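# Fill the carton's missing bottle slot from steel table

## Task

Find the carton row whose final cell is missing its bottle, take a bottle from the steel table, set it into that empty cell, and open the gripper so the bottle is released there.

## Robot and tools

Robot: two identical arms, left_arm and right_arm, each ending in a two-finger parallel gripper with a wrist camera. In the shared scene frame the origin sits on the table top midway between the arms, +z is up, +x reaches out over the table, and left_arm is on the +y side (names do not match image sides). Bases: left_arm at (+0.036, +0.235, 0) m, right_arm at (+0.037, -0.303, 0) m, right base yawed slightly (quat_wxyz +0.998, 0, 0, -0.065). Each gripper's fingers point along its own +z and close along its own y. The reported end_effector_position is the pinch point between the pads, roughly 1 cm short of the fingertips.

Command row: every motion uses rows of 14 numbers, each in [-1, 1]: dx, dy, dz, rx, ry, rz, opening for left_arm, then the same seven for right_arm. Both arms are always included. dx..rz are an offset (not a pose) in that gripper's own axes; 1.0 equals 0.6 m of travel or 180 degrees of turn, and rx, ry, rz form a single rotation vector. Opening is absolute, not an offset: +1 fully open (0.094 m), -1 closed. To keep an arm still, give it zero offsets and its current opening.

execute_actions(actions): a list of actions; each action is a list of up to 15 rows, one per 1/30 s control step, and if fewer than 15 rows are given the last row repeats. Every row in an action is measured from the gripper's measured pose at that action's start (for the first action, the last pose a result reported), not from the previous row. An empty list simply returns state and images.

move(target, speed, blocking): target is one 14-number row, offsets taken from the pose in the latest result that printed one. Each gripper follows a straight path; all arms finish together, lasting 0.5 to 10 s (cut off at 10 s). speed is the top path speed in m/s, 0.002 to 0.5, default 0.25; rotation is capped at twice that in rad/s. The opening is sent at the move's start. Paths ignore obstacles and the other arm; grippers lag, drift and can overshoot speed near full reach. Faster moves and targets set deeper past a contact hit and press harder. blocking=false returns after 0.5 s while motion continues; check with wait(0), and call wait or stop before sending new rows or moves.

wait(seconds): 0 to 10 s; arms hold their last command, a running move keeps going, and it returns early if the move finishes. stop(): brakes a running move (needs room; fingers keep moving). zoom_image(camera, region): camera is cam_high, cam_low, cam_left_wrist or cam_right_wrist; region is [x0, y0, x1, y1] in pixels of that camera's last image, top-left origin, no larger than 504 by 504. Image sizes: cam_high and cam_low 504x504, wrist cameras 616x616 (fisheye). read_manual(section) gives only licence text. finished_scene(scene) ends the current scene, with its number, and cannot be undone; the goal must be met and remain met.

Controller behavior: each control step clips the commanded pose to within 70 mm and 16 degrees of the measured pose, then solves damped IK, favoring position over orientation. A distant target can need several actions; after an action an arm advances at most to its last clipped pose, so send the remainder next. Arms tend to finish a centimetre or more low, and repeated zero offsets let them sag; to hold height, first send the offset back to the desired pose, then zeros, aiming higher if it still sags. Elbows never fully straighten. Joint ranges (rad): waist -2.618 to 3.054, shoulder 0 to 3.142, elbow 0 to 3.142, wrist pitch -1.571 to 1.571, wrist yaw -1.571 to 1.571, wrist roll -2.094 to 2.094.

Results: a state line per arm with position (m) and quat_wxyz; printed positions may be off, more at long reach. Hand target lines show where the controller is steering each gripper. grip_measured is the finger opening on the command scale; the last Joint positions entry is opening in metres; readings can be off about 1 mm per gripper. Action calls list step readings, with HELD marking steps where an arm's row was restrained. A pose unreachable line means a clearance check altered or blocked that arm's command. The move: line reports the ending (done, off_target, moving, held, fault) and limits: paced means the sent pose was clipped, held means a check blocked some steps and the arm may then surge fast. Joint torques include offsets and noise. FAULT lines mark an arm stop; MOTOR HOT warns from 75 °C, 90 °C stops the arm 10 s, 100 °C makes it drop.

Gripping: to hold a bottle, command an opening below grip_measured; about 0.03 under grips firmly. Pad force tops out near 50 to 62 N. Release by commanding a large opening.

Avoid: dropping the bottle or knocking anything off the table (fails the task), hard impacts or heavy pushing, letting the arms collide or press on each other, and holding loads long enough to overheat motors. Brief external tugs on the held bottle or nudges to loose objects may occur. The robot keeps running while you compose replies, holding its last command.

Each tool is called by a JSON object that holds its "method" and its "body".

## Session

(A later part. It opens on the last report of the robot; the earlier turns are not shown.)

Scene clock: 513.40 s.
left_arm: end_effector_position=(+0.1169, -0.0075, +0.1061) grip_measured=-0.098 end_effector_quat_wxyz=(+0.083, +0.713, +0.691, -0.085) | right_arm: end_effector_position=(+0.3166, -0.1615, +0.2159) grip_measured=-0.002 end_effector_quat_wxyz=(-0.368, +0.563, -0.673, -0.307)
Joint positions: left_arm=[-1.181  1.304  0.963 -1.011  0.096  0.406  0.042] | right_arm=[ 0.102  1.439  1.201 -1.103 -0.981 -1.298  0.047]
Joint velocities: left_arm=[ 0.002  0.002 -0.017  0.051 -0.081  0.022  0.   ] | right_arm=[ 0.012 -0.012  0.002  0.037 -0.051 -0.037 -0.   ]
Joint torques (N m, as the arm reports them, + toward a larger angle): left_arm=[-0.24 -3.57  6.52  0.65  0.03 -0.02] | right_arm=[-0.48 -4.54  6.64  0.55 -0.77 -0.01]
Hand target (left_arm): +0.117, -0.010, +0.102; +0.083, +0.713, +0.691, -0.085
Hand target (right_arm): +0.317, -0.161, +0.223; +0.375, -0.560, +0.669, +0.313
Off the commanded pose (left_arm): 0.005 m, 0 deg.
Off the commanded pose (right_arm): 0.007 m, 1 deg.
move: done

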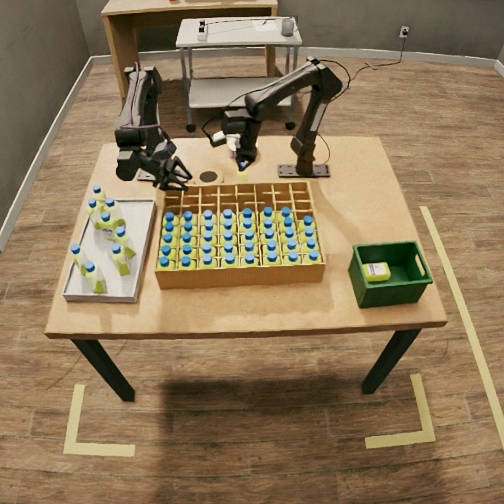

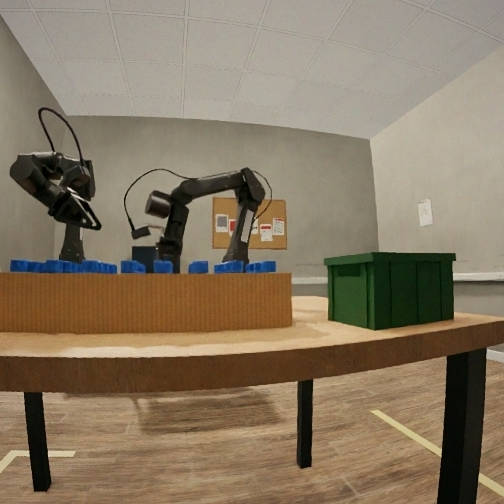

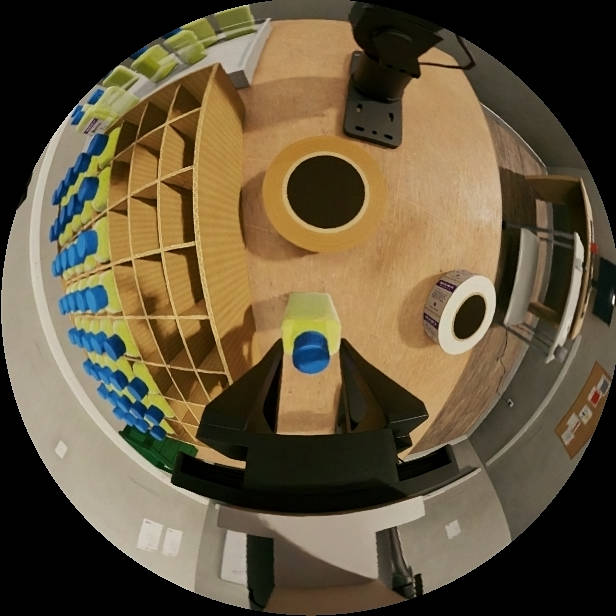

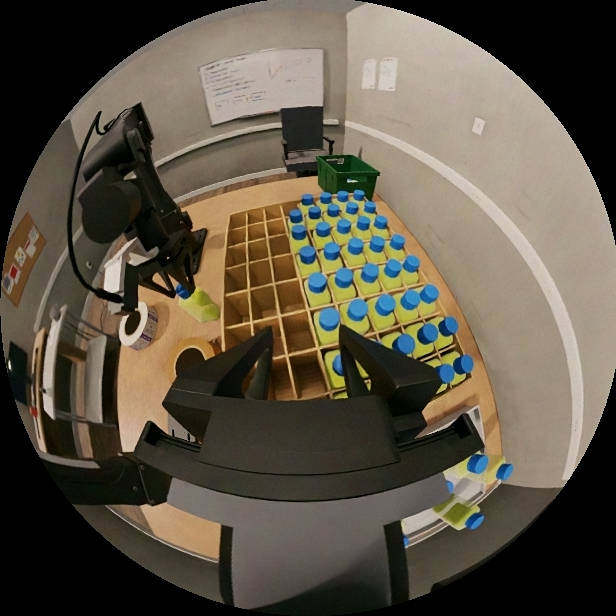

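{"method": "execute_actions", "body": {"actions": [[[0,0,0.004,0,0,0,-0.16,-0.01,0,-0.006,0,-0.006,0,0],[0,0,0.004,0,0,0,-0.22,-0.01,0,-0.006,0,-0.006,0,0],[0,0,0.004,0,0,0,-0.27,-0.01,0,-0.006,0,-0.006,0,0],[0,0,0.004,0,0,0,-0.31,-0.01,0,-0.006,0,-0.006,0,0],[0,0,0.004,0,0,0,-0.35,-0.01,0,-0.006,0,-0.006,0,0],[0,0,0.004,0,0,0,-0.38,-0.01,0,-0.006,0,-0.006,0,0],[0,0,0.004,0,0,0,-0.40,-0.01,0,-0.006,0,-0.006,0,0],[0,0,0.004,0,0,0,-0.42,-0.01,0,-0.006,0,-0.006,0,0],[0,0,0.004,0,0,0,-0.435,-0.01,0,-0.006,0,-0.006,0,0],[0,0,0.004,0,0,0,-0.45,-0.01,0,-0.006,0,-0.006,0,0],[0,0,0.004,0,0,0,-0.465,-0.01,0,-0.006,0,-0.006,0,0],[0,0,0.004,0,0,0,-0.48,-0.01,0,-0.006,0,-0.006,0,0],[0,0,0.004,0,0,0,-0.49,-0.01,0,-0.006,0,-0.006,0,0]]]}}

Scene clock: 527.70 s.
left_arm: end_effector_position=(+0.1171, -0.0079, +0.1062) grip_measured=-0.472 end_effector_quat_wxyz=(+0.084, +0.713, +0.691, -0.086) | right_arm: end_effector_position=(+0.3166, -0.1615, +0.2159) grip_measured=-0.002 end_effector_quat_wxyz=(-0.368, +0.563, -0.673, -0.307)
Joint positions: left_arm=[-1.181  1.304  0.963 -1.009  0.096  0.406  0.025] | right_arm=[ 0.102  1.439  1.201 -1.103 -0.981 -1.298  0.047]
Joint velocities: left_arm=[-0.012  0.007 -0.007  0.022  0.022 -0.022 -0.001] | right_arm=[ 0.002  0.017 -0.012 -0.037 -0.007  0.022 -0.001]
Joint torques (N m, as the arm reports them, + toward a larger angle): left_arm=[-0.07 -4.23  6.55  0.56  0.05  0.01] | right_arm=[-0.48 -4.54  6.65  0.55 -0.74 -0.01]
Hand target (left_arm): +0.117, -0.008, +0.104; +0.083, +0.713, +0.691, -0.085
Hand target (right_arm): +0.317, -0.161, +0.223; +0.374, -0.560, +0.670, +0.312
Off the commanded pose (left_arm): 0.002 m, 0 deg.
Off the commanded pose (right_arm): 0.007 m, 1 deg.
Step readings (end_effector_position):
0: left_arm (+0.1171, -0.0079, +0.1062) | right_arm (+0.3166, -0.1615, +0.2159)
1: left_arm (+0.1171, -0.0079, +0.1062) | right_arm (+0.3166, -0.1615, +0.2159)
2: left_arm (+0.1171, -0.0079, +0.1062) | right_arm (+0.3166, -0.1615, +0.2159)
4: left_arm (+0.1171, -0.0079, +0.1062) | right_arm (+0.3166, -0.1615, +0.2159)
8: left_arm (+0.1171, -0.0079, +0.1062) | right_arm (+0.3166, -0.1615, +0.2159)
15: end_effector_position above

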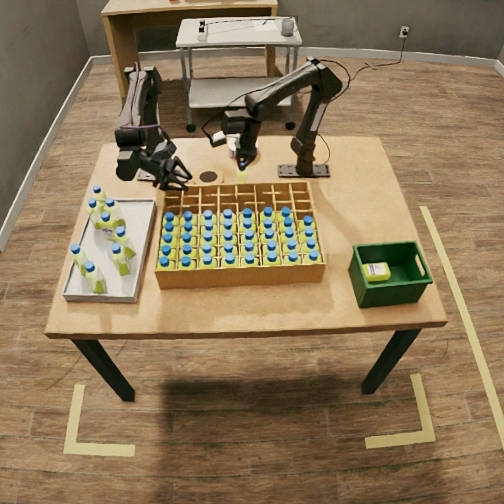

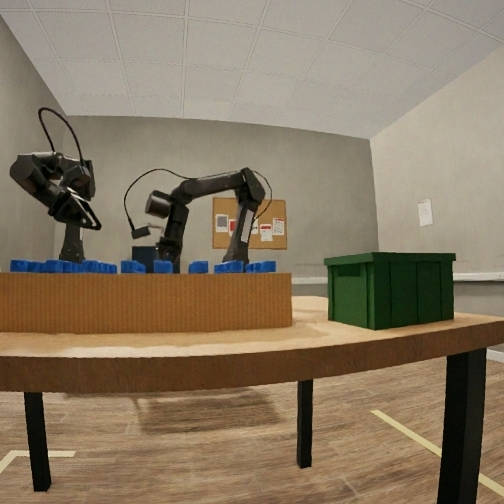

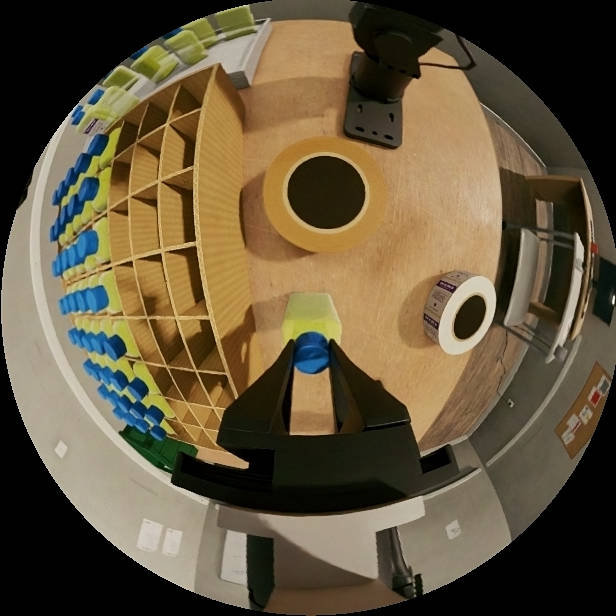

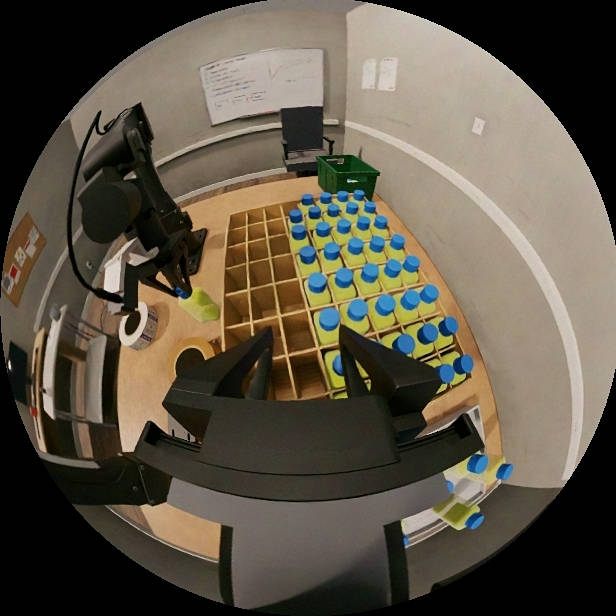

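{"method": "move", "body": {"target": [-0.047,0.008,-0.225,-0.029,-0.015,-0.1187,-0.51,-0.01,0,-0.006,0,-0.006,0,0.0], "speed": 0.15}}

Scene clock: 543.90 s.
left_arm: end_effector_position=(+0.1182, +0.0021, +0.2340) grip_measured=-0.478 end_effector_quat_wxyz=(+0.096, +0.566, +0.815, -0.078) | right_arm: end_effector_position=(+0.3168, -0.1619, +0.2154) grip_measured=-0.002 end_effector_quat_wxyz=(-0.367, +0.564, -0.674, -0.305)
Joint positions: left_arm=[-1.22   1.321  1.491 -1.493  0.015 -0.012  0.025] | right_arm=[ 0.102  1.439  1.201 -1.103 -0.978 -1.298  0.047]
Joint velocities: left_arm=[ 0.002 -0.012 -0.002  0.11  -0.125  0.007 -0.001] | right_arm=[-0.002 -0.007 -0.017 -0.037  0.022 -0.007 -0.002]
Joint torques (N m, as the arm reports them, + toward a larger angle): left_arm=[-0.87 -3.7   9.69  0.63 -0.12 -0.09] | right_arm=[-0.49 -4.56  6.64  0.55 -0.77 -0.01]
Hand target (left_arm): +0.120, -0.005, +0.244; +0.114, +0.566, +0.812, -0.085
Hand target (right_arm): +0.317, -0.161, +0.223; +0.374, -0.560, +0.670, +0.311
Off the commanded pose (left_arm): 0.012 m, 2 deg.
Off the commanded pose (right_arm): 0.008 m, 1 deg.
move: off_target (left_arm)

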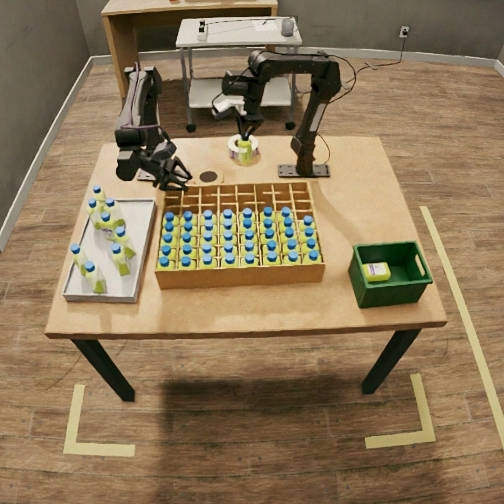

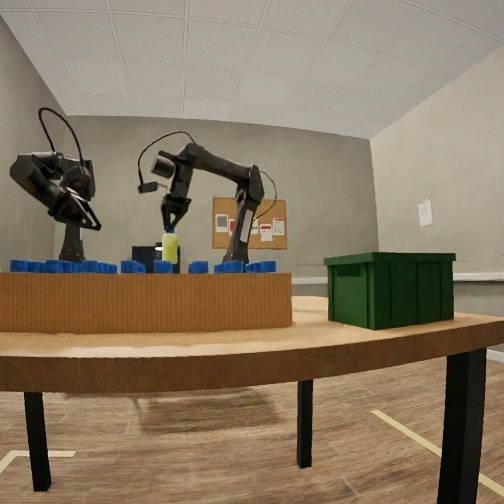

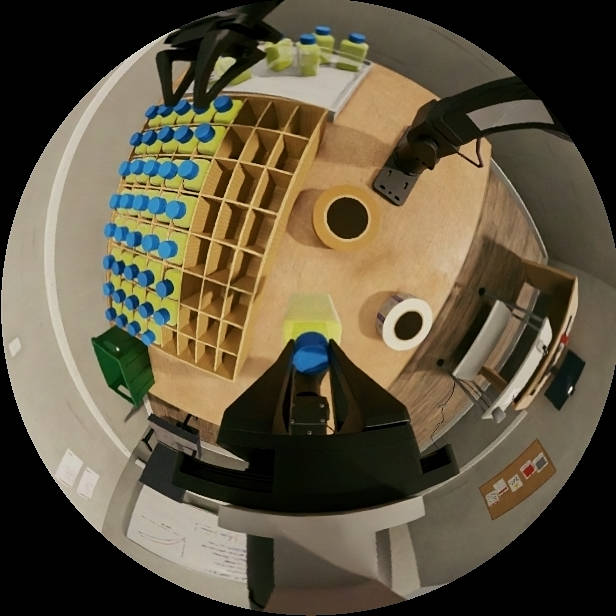

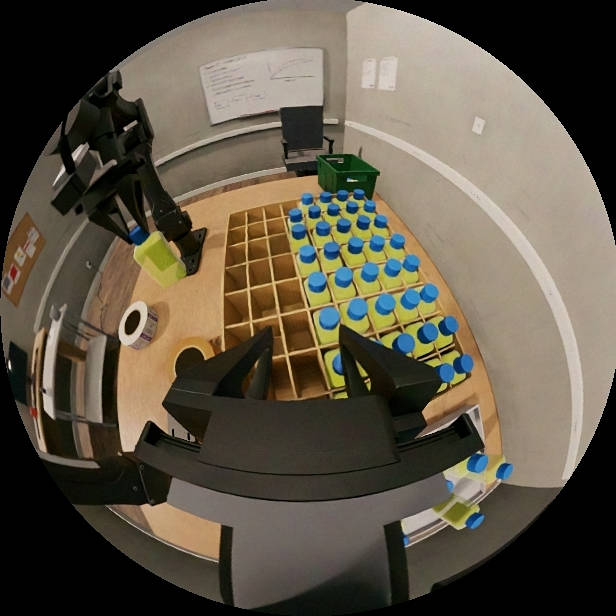

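{"method": "move", "body": {"target": [0.140,0.481,-0.060,-0.1057,-0.0124,-0.3724,-0.51,-0.096,-0.023,0.124,0,-0.006,0,0.0], "speed": 0.22}}

{"method": "zoom_image", "body": {"camera": "cam_left_wrist", "region": [240, 230, 400, 390]}}

{"method": "zoom_image", "body": {"camera": "cam_low", "region": [190, 180, 300, 290]}}

Scene clock: 570.27 s.
left_arm: end_effector_position=(+0.3494, +0.1841, +0.2351) grip_measured=-0.478 end_effector_quat_wxyz=(+0.118, +0.008, +0.993, -0.007) | right_arm: end_effector_position=(+0.3426, -0.0765, +0.2165) grip_measured=-0.002 end_effector_quat_wxyz=(-0.367, +0.555, -0.677, -0.313)
Joint positions: left_arm=[-0.174  1.593  1.735 -1.477 -0.025 -0.158  0.025] | right_arm=[ 0.398  1.489  1.201 -0.683 -0.868 -0.82   0.047]
Joint velocities: left_arm=[ 0.017 -0.012  0.017  0.066 -0.037 -0.051 -0.   ] | right_arm=[ 0.017 -0.022  0.002 -0.007 -0.037 -0.022 -0.001]
Joint torques (N m, as the arm reports them, + toward a larger angle): left_arm=[ 0.73 -6.51  9.99  0.66 -0.16 -0.03] | right_arm=[ 0.69 -4.65  8.07  1.33 -0.52  0.1 ]
Hand target (left_arm): +0.360, +0.187, +0.248; +0.146, -0.001, +0.989, -0.005
Hand target (right_arm): +0.347, -0.072, +0.226; +0.377, -0.558, +0.670, +0.313
Off the commanded pose (left_arm): 0.012 m, 3 deg.
Off the commanded pose (right_arm): 0.009 m, 1 deg.
move: off_target (left_arm)

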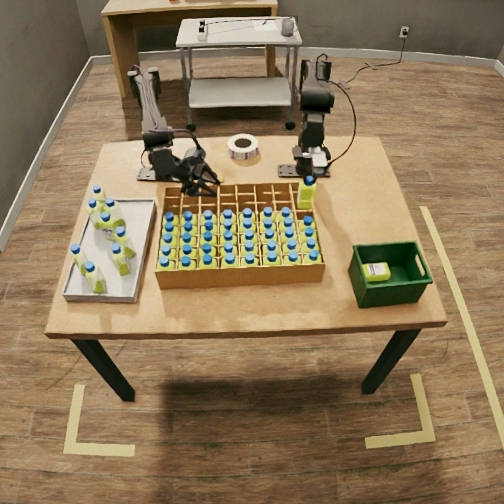

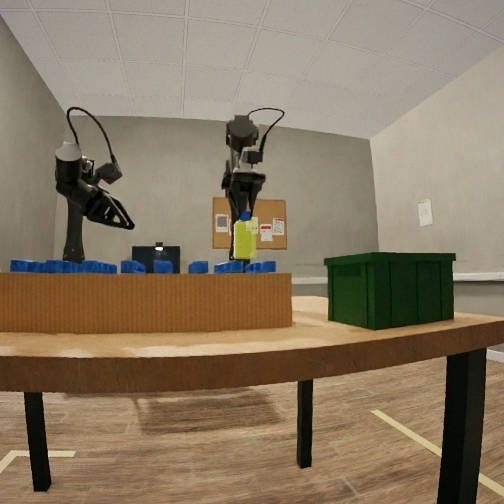

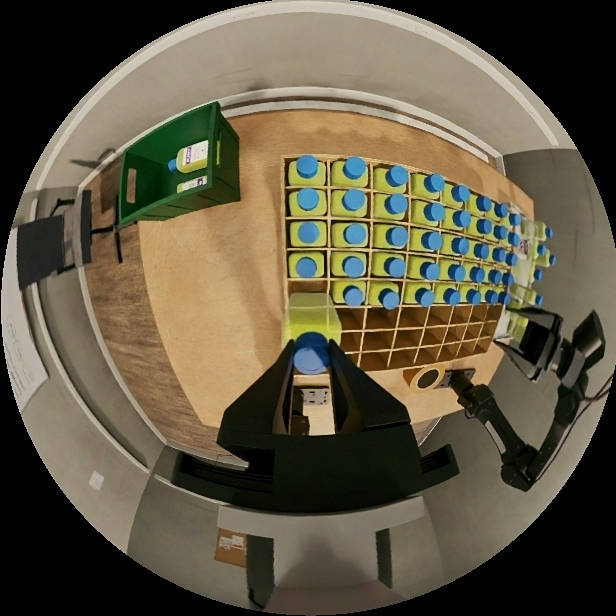

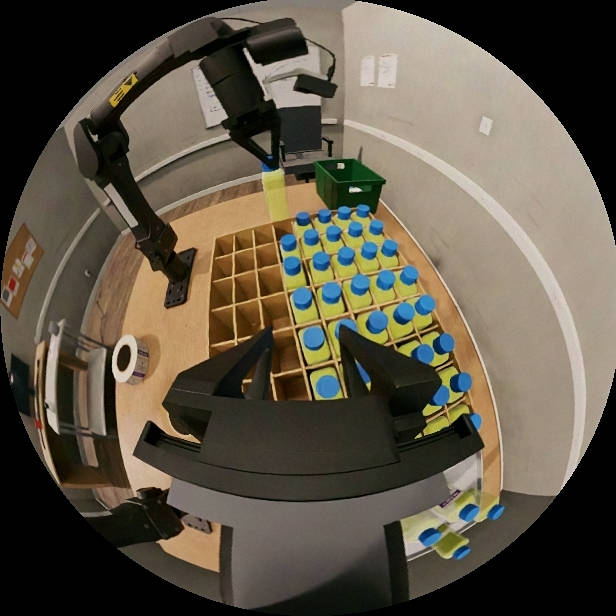

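Region (240, 230, 400, 390) of cam_left_wrist's 616x616 image, scaled by 3.150, with more detail than that image has.

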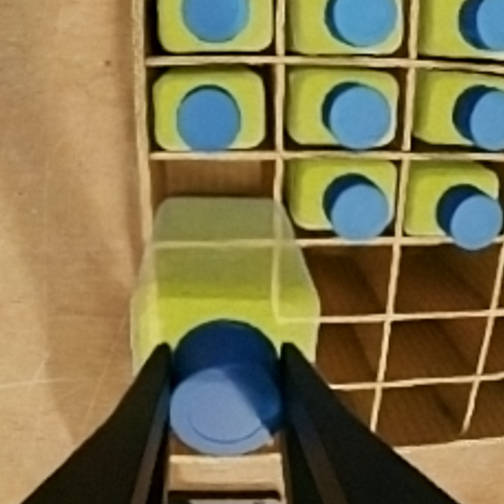

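Region (190, 180, 300, 290) of cam_low's 504x504 image, scaled by 4.582, with more detail than that image has.

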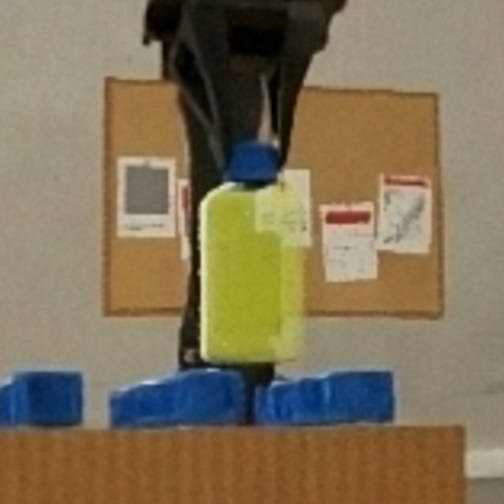

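{"method": "zoom_image", "body": {"camera": "cam_right_wrist", "region": [230, 150, 340, 270]}}

Region (230, 150, 340, 270) of cam_right_wrist's 616x616 image, scaled by 4.200, with more detail than that image has; it fills the left 462 columns of this view, and the rest is white.

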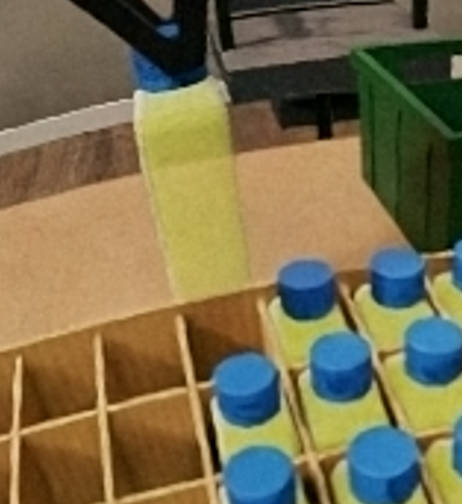

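{"method": "move", "body": {"target": [-0.009,0.011,0.045,-0.004,-0.005,0,-0.51,-0.01,0,-0.006,0,-0.006,0,0.0], "speed": 0.04}}

{"method": "zoom_image", "body": {"camera": "cam_left_wrist", "region": [260, 250, 370, 350]}}

{"method": "zoom_image", "body": {"camera": "cam_right_wrist", "region": [240, 170, 330, 260]}}

Scene clock: 592.33 s.
left_arm: end_effector_position=(+0.3551, +0.1863, +0.2069) grip_measured=-0.478 end_effector_quat_wxyz=(+0.110, +0.011, +0.994, -0.005) | right_arm: end_effector_position=(+0.3431, -0.0767, +0.2164) grip_measured=-0.002 end_effector_quat_wxyz=(-0.368, +0.555, -0.678, -0.312)
Joint positions: left_arm=[-0.164  1.593  1.621 -1.379 -0.025 -0.142  0.025] | right_arm=[ 0.398  1.489  1.201 -0.681 -0.865 -0.818  0.047]
Joint velocities: left_arm=[ 0.012 -0.002  0.002  0.066 -0.007 -0.007 -0.   ] | right_arm=[ 0.007  0.007  0.007  0.007 -0.007 -0.022 -0.001]
Joint torques (N m, as the arm reports them, + toward a larger angle): left_arm=[ 0.83 -7.45  6.68  0.7  -0.12  0.04] | right_arm=[-0.39 -5.81  6.63  1.22 -0.63  0.09]
Hand target (left_arm): +0.361, +0.191, +0.210; +0.126, +0.007, +0.992, -0.001
Hand target (right_arm): +0.343, -0.076, +0.223; +0.374, -0.552, +0.674, +0.319
Off the commanded pose (left_arm): 0.008 m, 2 deg.
Off the commanded pose (right_arm): 0.007 m, 1 deg.
move: done

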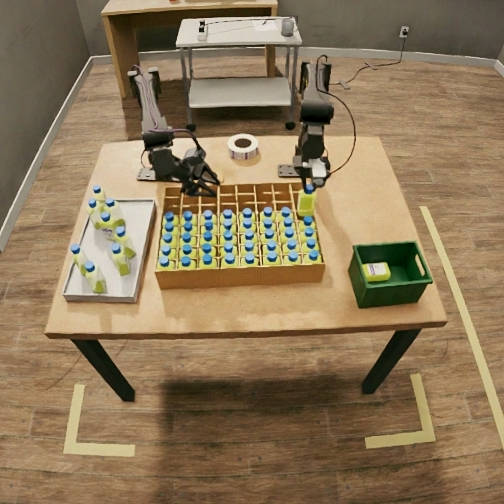

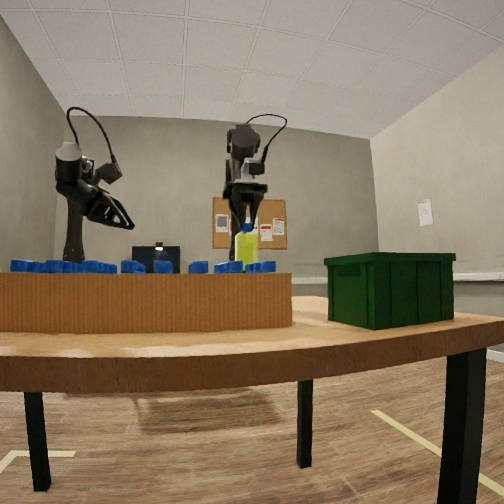

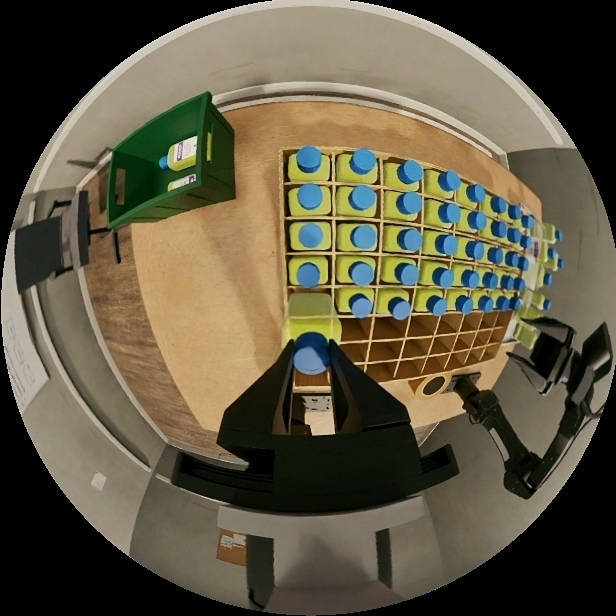

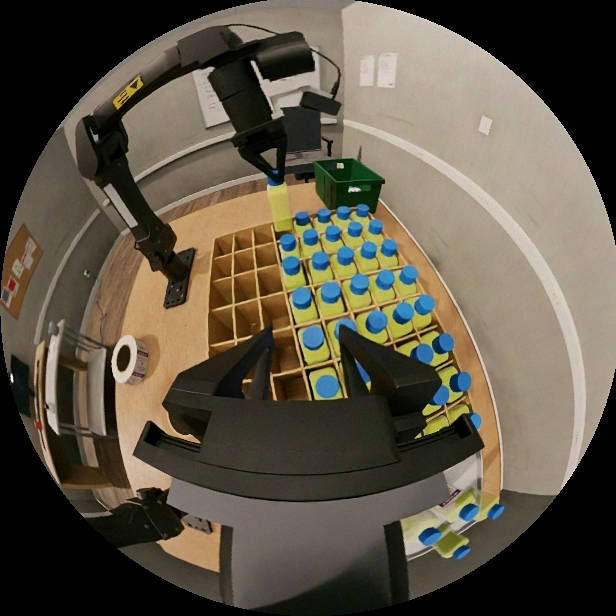

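Region (260, 250, 370, 350) of cam_left_wrist's 616x616 image, scaled by 4.582, with more detail than that image has; it fills the top 458 rows of this view, and the rest is white.

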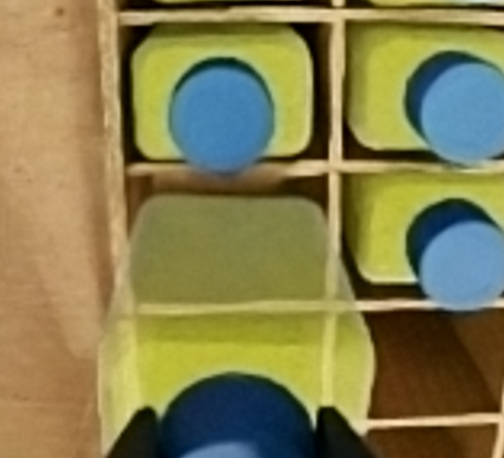

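Region (240, 170, 330, 260) of cam_right_wrist's 616x616 image, scaled by 5.600, with more detail than that image has.

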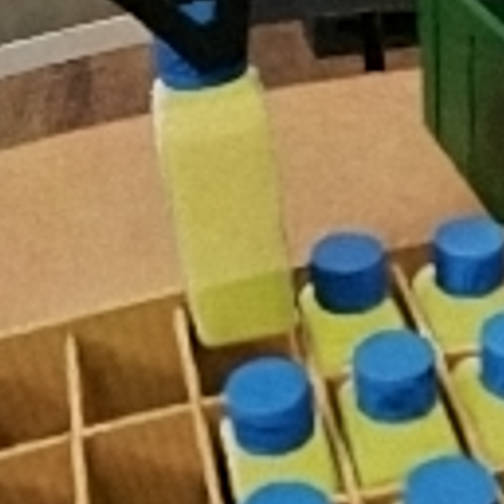

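{"method": "move", "body": {"target": [-0.005,0.009,0.031,-0.003,-0.010,-0.015,-0.51,-0.01,0,-0.006,0,-0.006,0,0.0], "speed": 0.02}}

{"method": "zoom_image", "body": {"camera": "cam_left_wrist", "region": [260, 250, 370, 350]}}

{"method": "zoom_image", "body": {"camera": "cam_right_wrist", "region": [240, 170, 330, 260]}}

Scene clock: 608.03 s.
left_arm: end_effector_position=(+0.3566, +0.1861, +0.1821) grip_measured=-0.478 end_effector_quat_wxyz=(+0.102, -0.003, +0.995, -0.005) | right_arm: end_effector_position=(+0.3434, -0.0769, +0.2161) grip_measured=-0.002 end_effector_quat_wxyz=(-0.367, +0.554, -0.679, -0.311)
Joint positions: left_arm=[-0.164  1.593  1.523 -1.297 -0.025 -0.169  0.025] | right_arm=[ 0.398  1.489  1.201 -0.681 -0.863 -0.817  0.047]
Joint velocities: left_arm=[ 0.002 -0.007 -0.012  0.051  0.007  0.022 -0.   ] | right_arm=[-0.022  0.007 -0.007  0.066 -0.007  0.022 -0.001]
Joint torques (N m, as the arm reports them, + toward a larger angle): left_arm=[ 1.07 -8.62  6.76  0.72 -0.13 -0.05] | right_arm=[-0.4  -5.81  6.62  1.24 -0.62  0.11]
Hand target (left_arm): +0.362, +0.192, +0.190; +0.125, -0.013, +0.992, -0.003
Hand target (right_arm): +0.343, -0.077, +0.223; +0.374, -0.552, +0.675, +0.317
Off the commanded pose (left_arm): 0.011 m, 3 deg.
Off the commanded pose (right_arm): 0.007 m, 1 deg.
move: off_target (left_arm)

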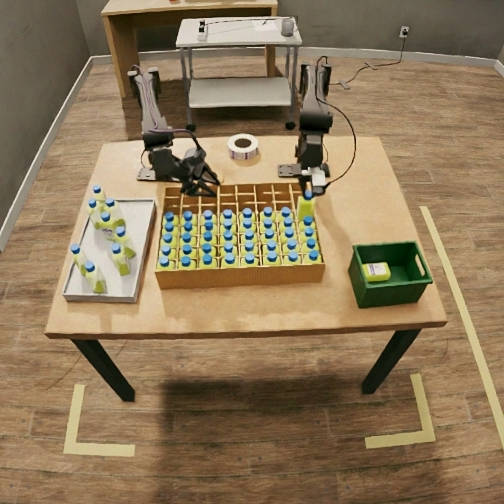

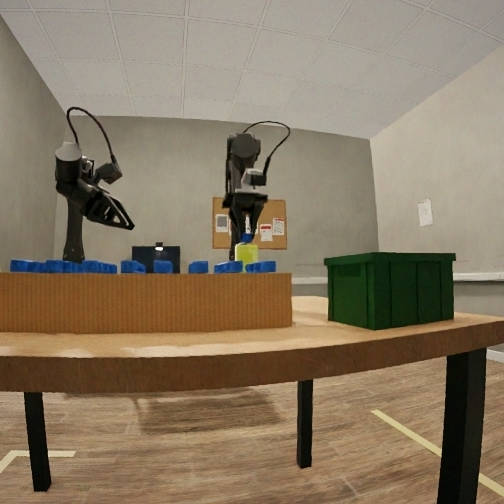

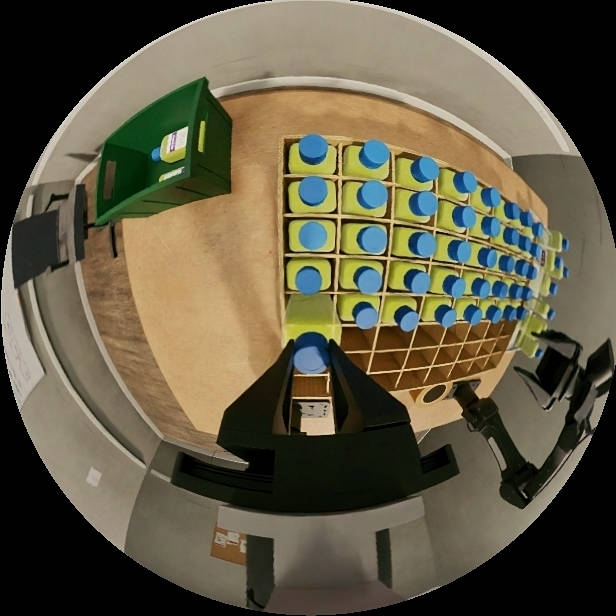

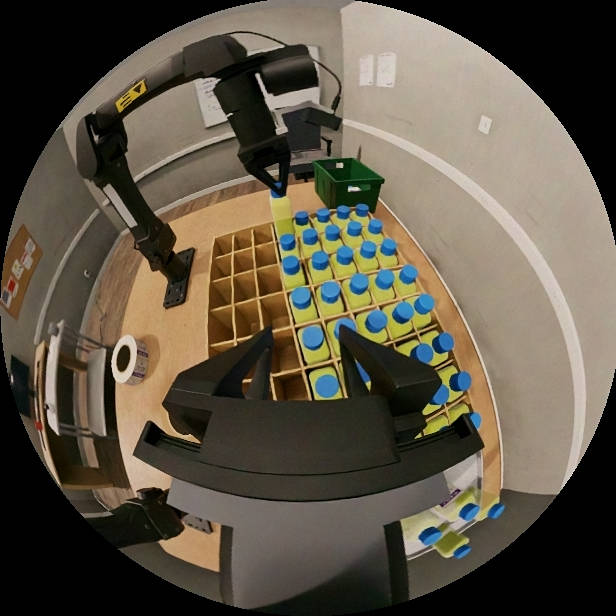

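Region (260, 250, 370, 350) of cam_left_wrist's 616x616 image, scaled by 4.582, with more detail than that image has; it fills the top 458 rows of this view, and the rest is white.

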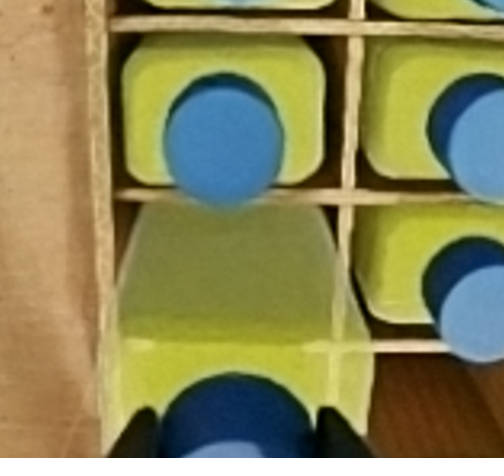

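Region (240, 170, 330, 260) of cam_right_wrist's 616x616 image, scaled by 5.600, with more detail than that image has.

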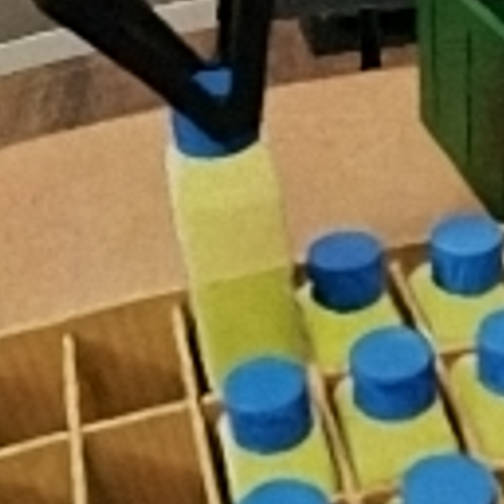

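{"method": "move", "body": {"target": [0.014,0.001,0.099,0,-0.012,0,-0.51,-0.01,0,-0.006,0,-0.006,0,0.0], "speed": 0.04}}

{"method": "zoom_image", "body": {"camera": "cam_right_wrist", "region": [240, 170, 330, 260]}}

Scene clock: 618.27 s.
left_arm: end_effector_position=(+0.3542, +0.1865, +0.1115) grip_measured=-0.478 end_effector_quat_wxyz=(+0.093, -0.003, +0.996, -0.003) | right_arm: end_effector_position=(+0.3437, -0.0772, +0.2158) grip_measured=-0.002 end_effector_quat_wxyz=(-0.367, +0.553, -0.680, -0.311)
Joint positions: left_arm=[-0.164  1.593  1.246 -1.039 -0.025 -0.171  0.025] | right_arm=[ 0.398  1.489  1.201 -0.681 -0.86  -0.815  0.047]
Joint velocities: left_arm=[ 0.012  0.002 -0.007  0.051 -0.007  0.022  0.   ] | right_arm=[-0.007  0.022  0.002 -0.095 -0.022  0.051  0.001]
Joint torques (N m, as the arm reports them, + toward a larger angle): left_arm=[ 0.13 -9.77  6.88  0.63 -0.08  0.08] | right_arm=[-0.38 -5.81  6.63  1.24 -0.62  0.11]
Hand target (left_arm): +0.360, +0.187, +0.122; +0.121, -0.003, +0.993, -0.005
Hand target (right_arm): +0.344, -0.077, +0.223; +0.374, -0.551, +0.676, +0.317
Off the commanded pose (left_arm): 0.012 m, 3 deg.
Off the commanded pose (right_arm): 0.007 m, 1 deg.
move: off_target (left_arm)

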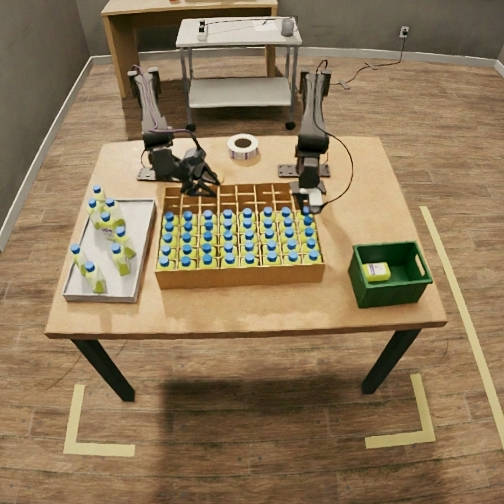

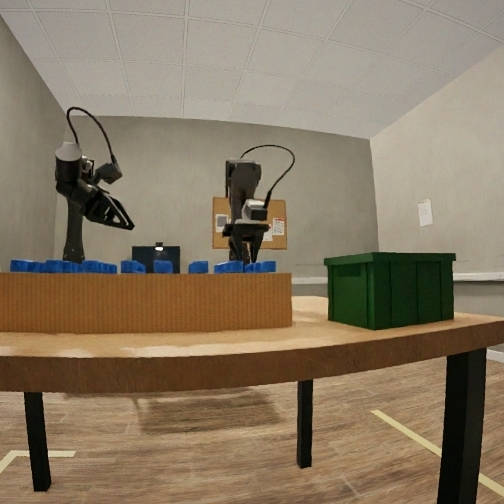

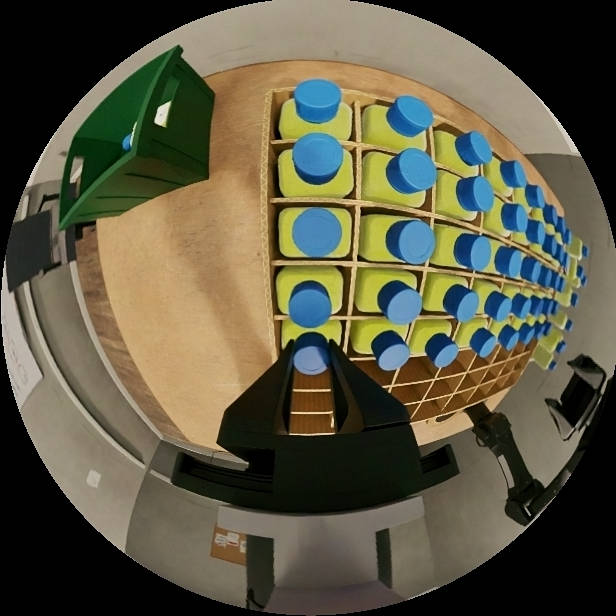

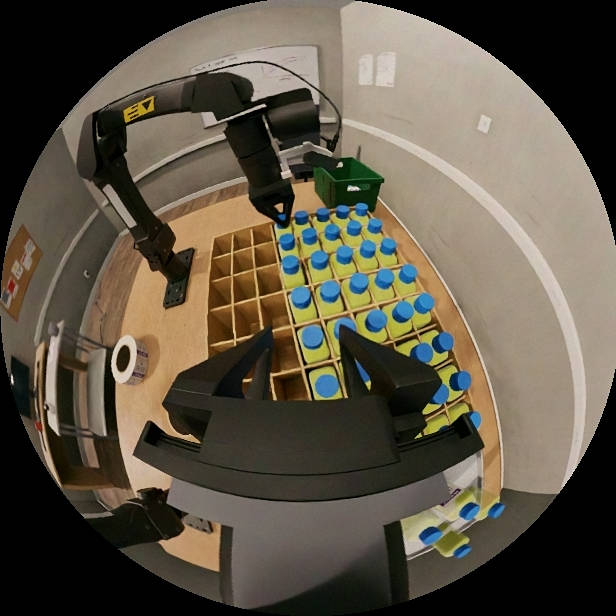

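Region (240, 170, 330, 260) of cam_right_wrist's 616x616 image, scaled by 5.600, with more detail than that image has.

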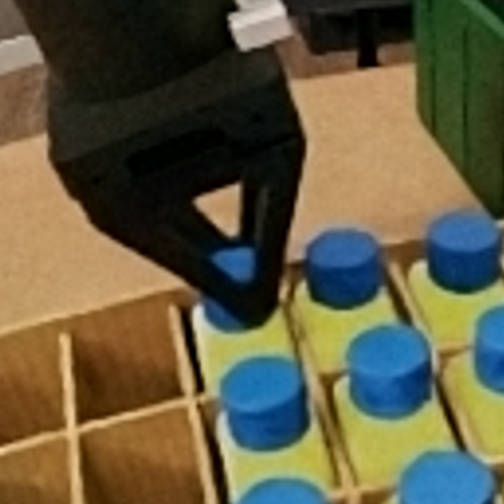

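{"method": "move", "body": {"target": [-0.012,0,-0.008,0,-0.018,0,-0.51,-0.01,0,-0.006,0,-0.006,0,0.0], "speed": 0.1}}

Scene clock: 625.67 s.
left_arm: end_effector_position=(+0.3552, +0.1863, +0.1102) grip_measured=-0.478 end_effector_quat_wxyz=(+0.095, -0.003, +0.995, -0.004) | right_arm: end_effector_position=(+0.3438, -0.0773, +0.2156) grip_measured=-0.002 end_effector_quat_wxyz=(-0.367, +0.553, -0.681, -0.310)
Joint positions: left_arm=[-0.164  1.593  1.24  -1.028 -0.025 -0.171  0.025] | right_arm=[ 0.398  1.489  1.201 -0.681 -0.858 -0.813  0.047]
Joint velocities: left_arm=[-0.007  0.002 -0.012 -0.081  0.022  0.022 -0.   ] | right_arm=[-0.007  0.007  0.017  0.007  0.022 -0.022 -0.   ]
Joint torques (N m, as the arm reports them, + toward a larger angle): left_arm=[-0.17 -9.33  6.18  0.74 -0.12  0.02] | right_arm=[-0.38 -5.8   6.63  1.24 -0.61  0.1 ]
Hand target (left_arm): +0.360, +0.186, +0.118; +0.121, -0.003, +0.993, -0.003
Hand target (right_arm): +0.344, -0.077, +0.223; +0.373, -0.550, +0.677, +0.316
Off the commanded pose (left_arm): 0.009 m, 3 deg.
Off the commanded pose (right_arm): 0.007 m, 1 deg.
move: off_target (left_arm)

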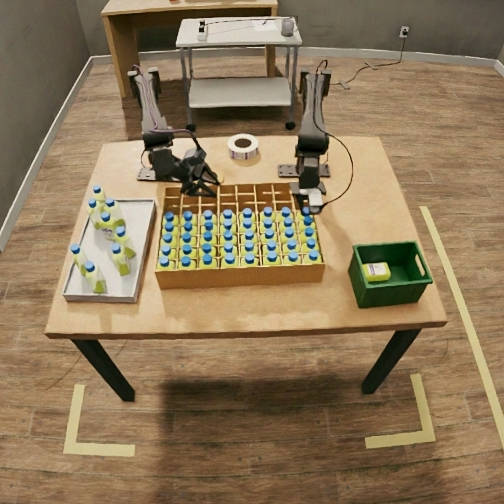

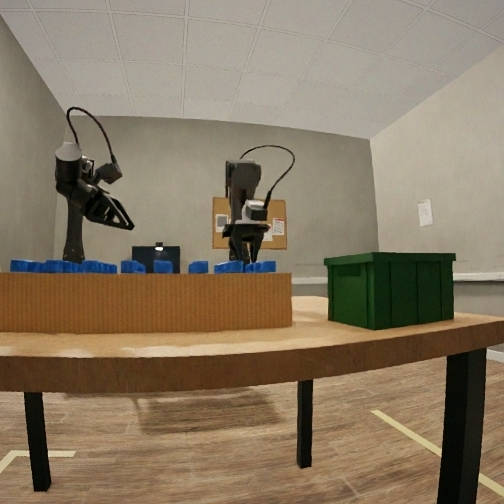

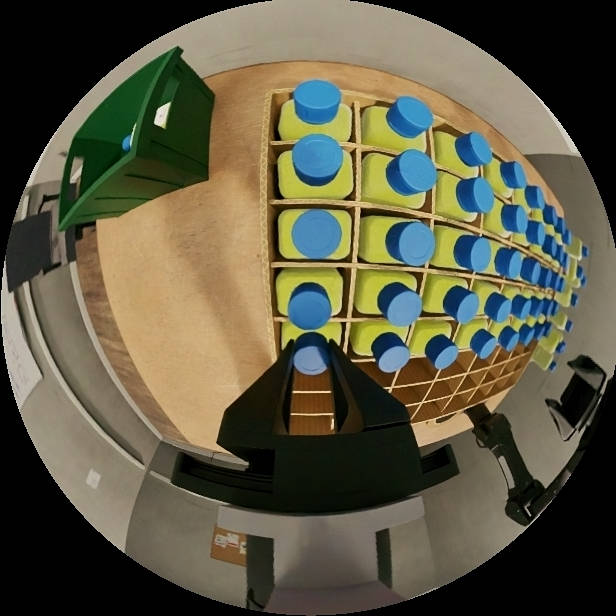

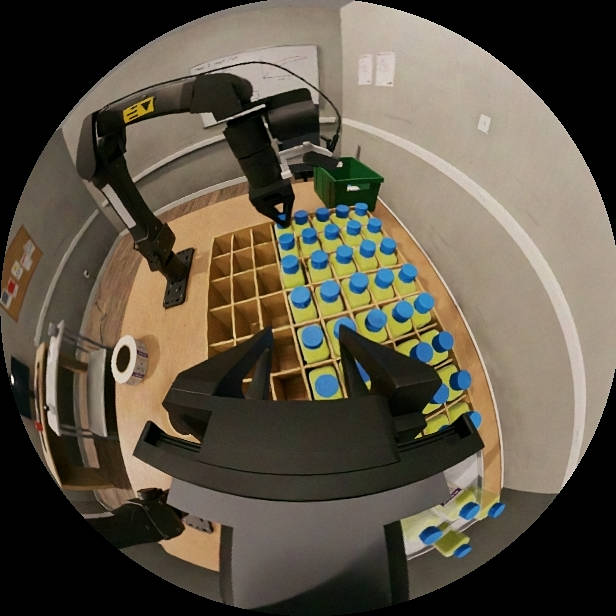

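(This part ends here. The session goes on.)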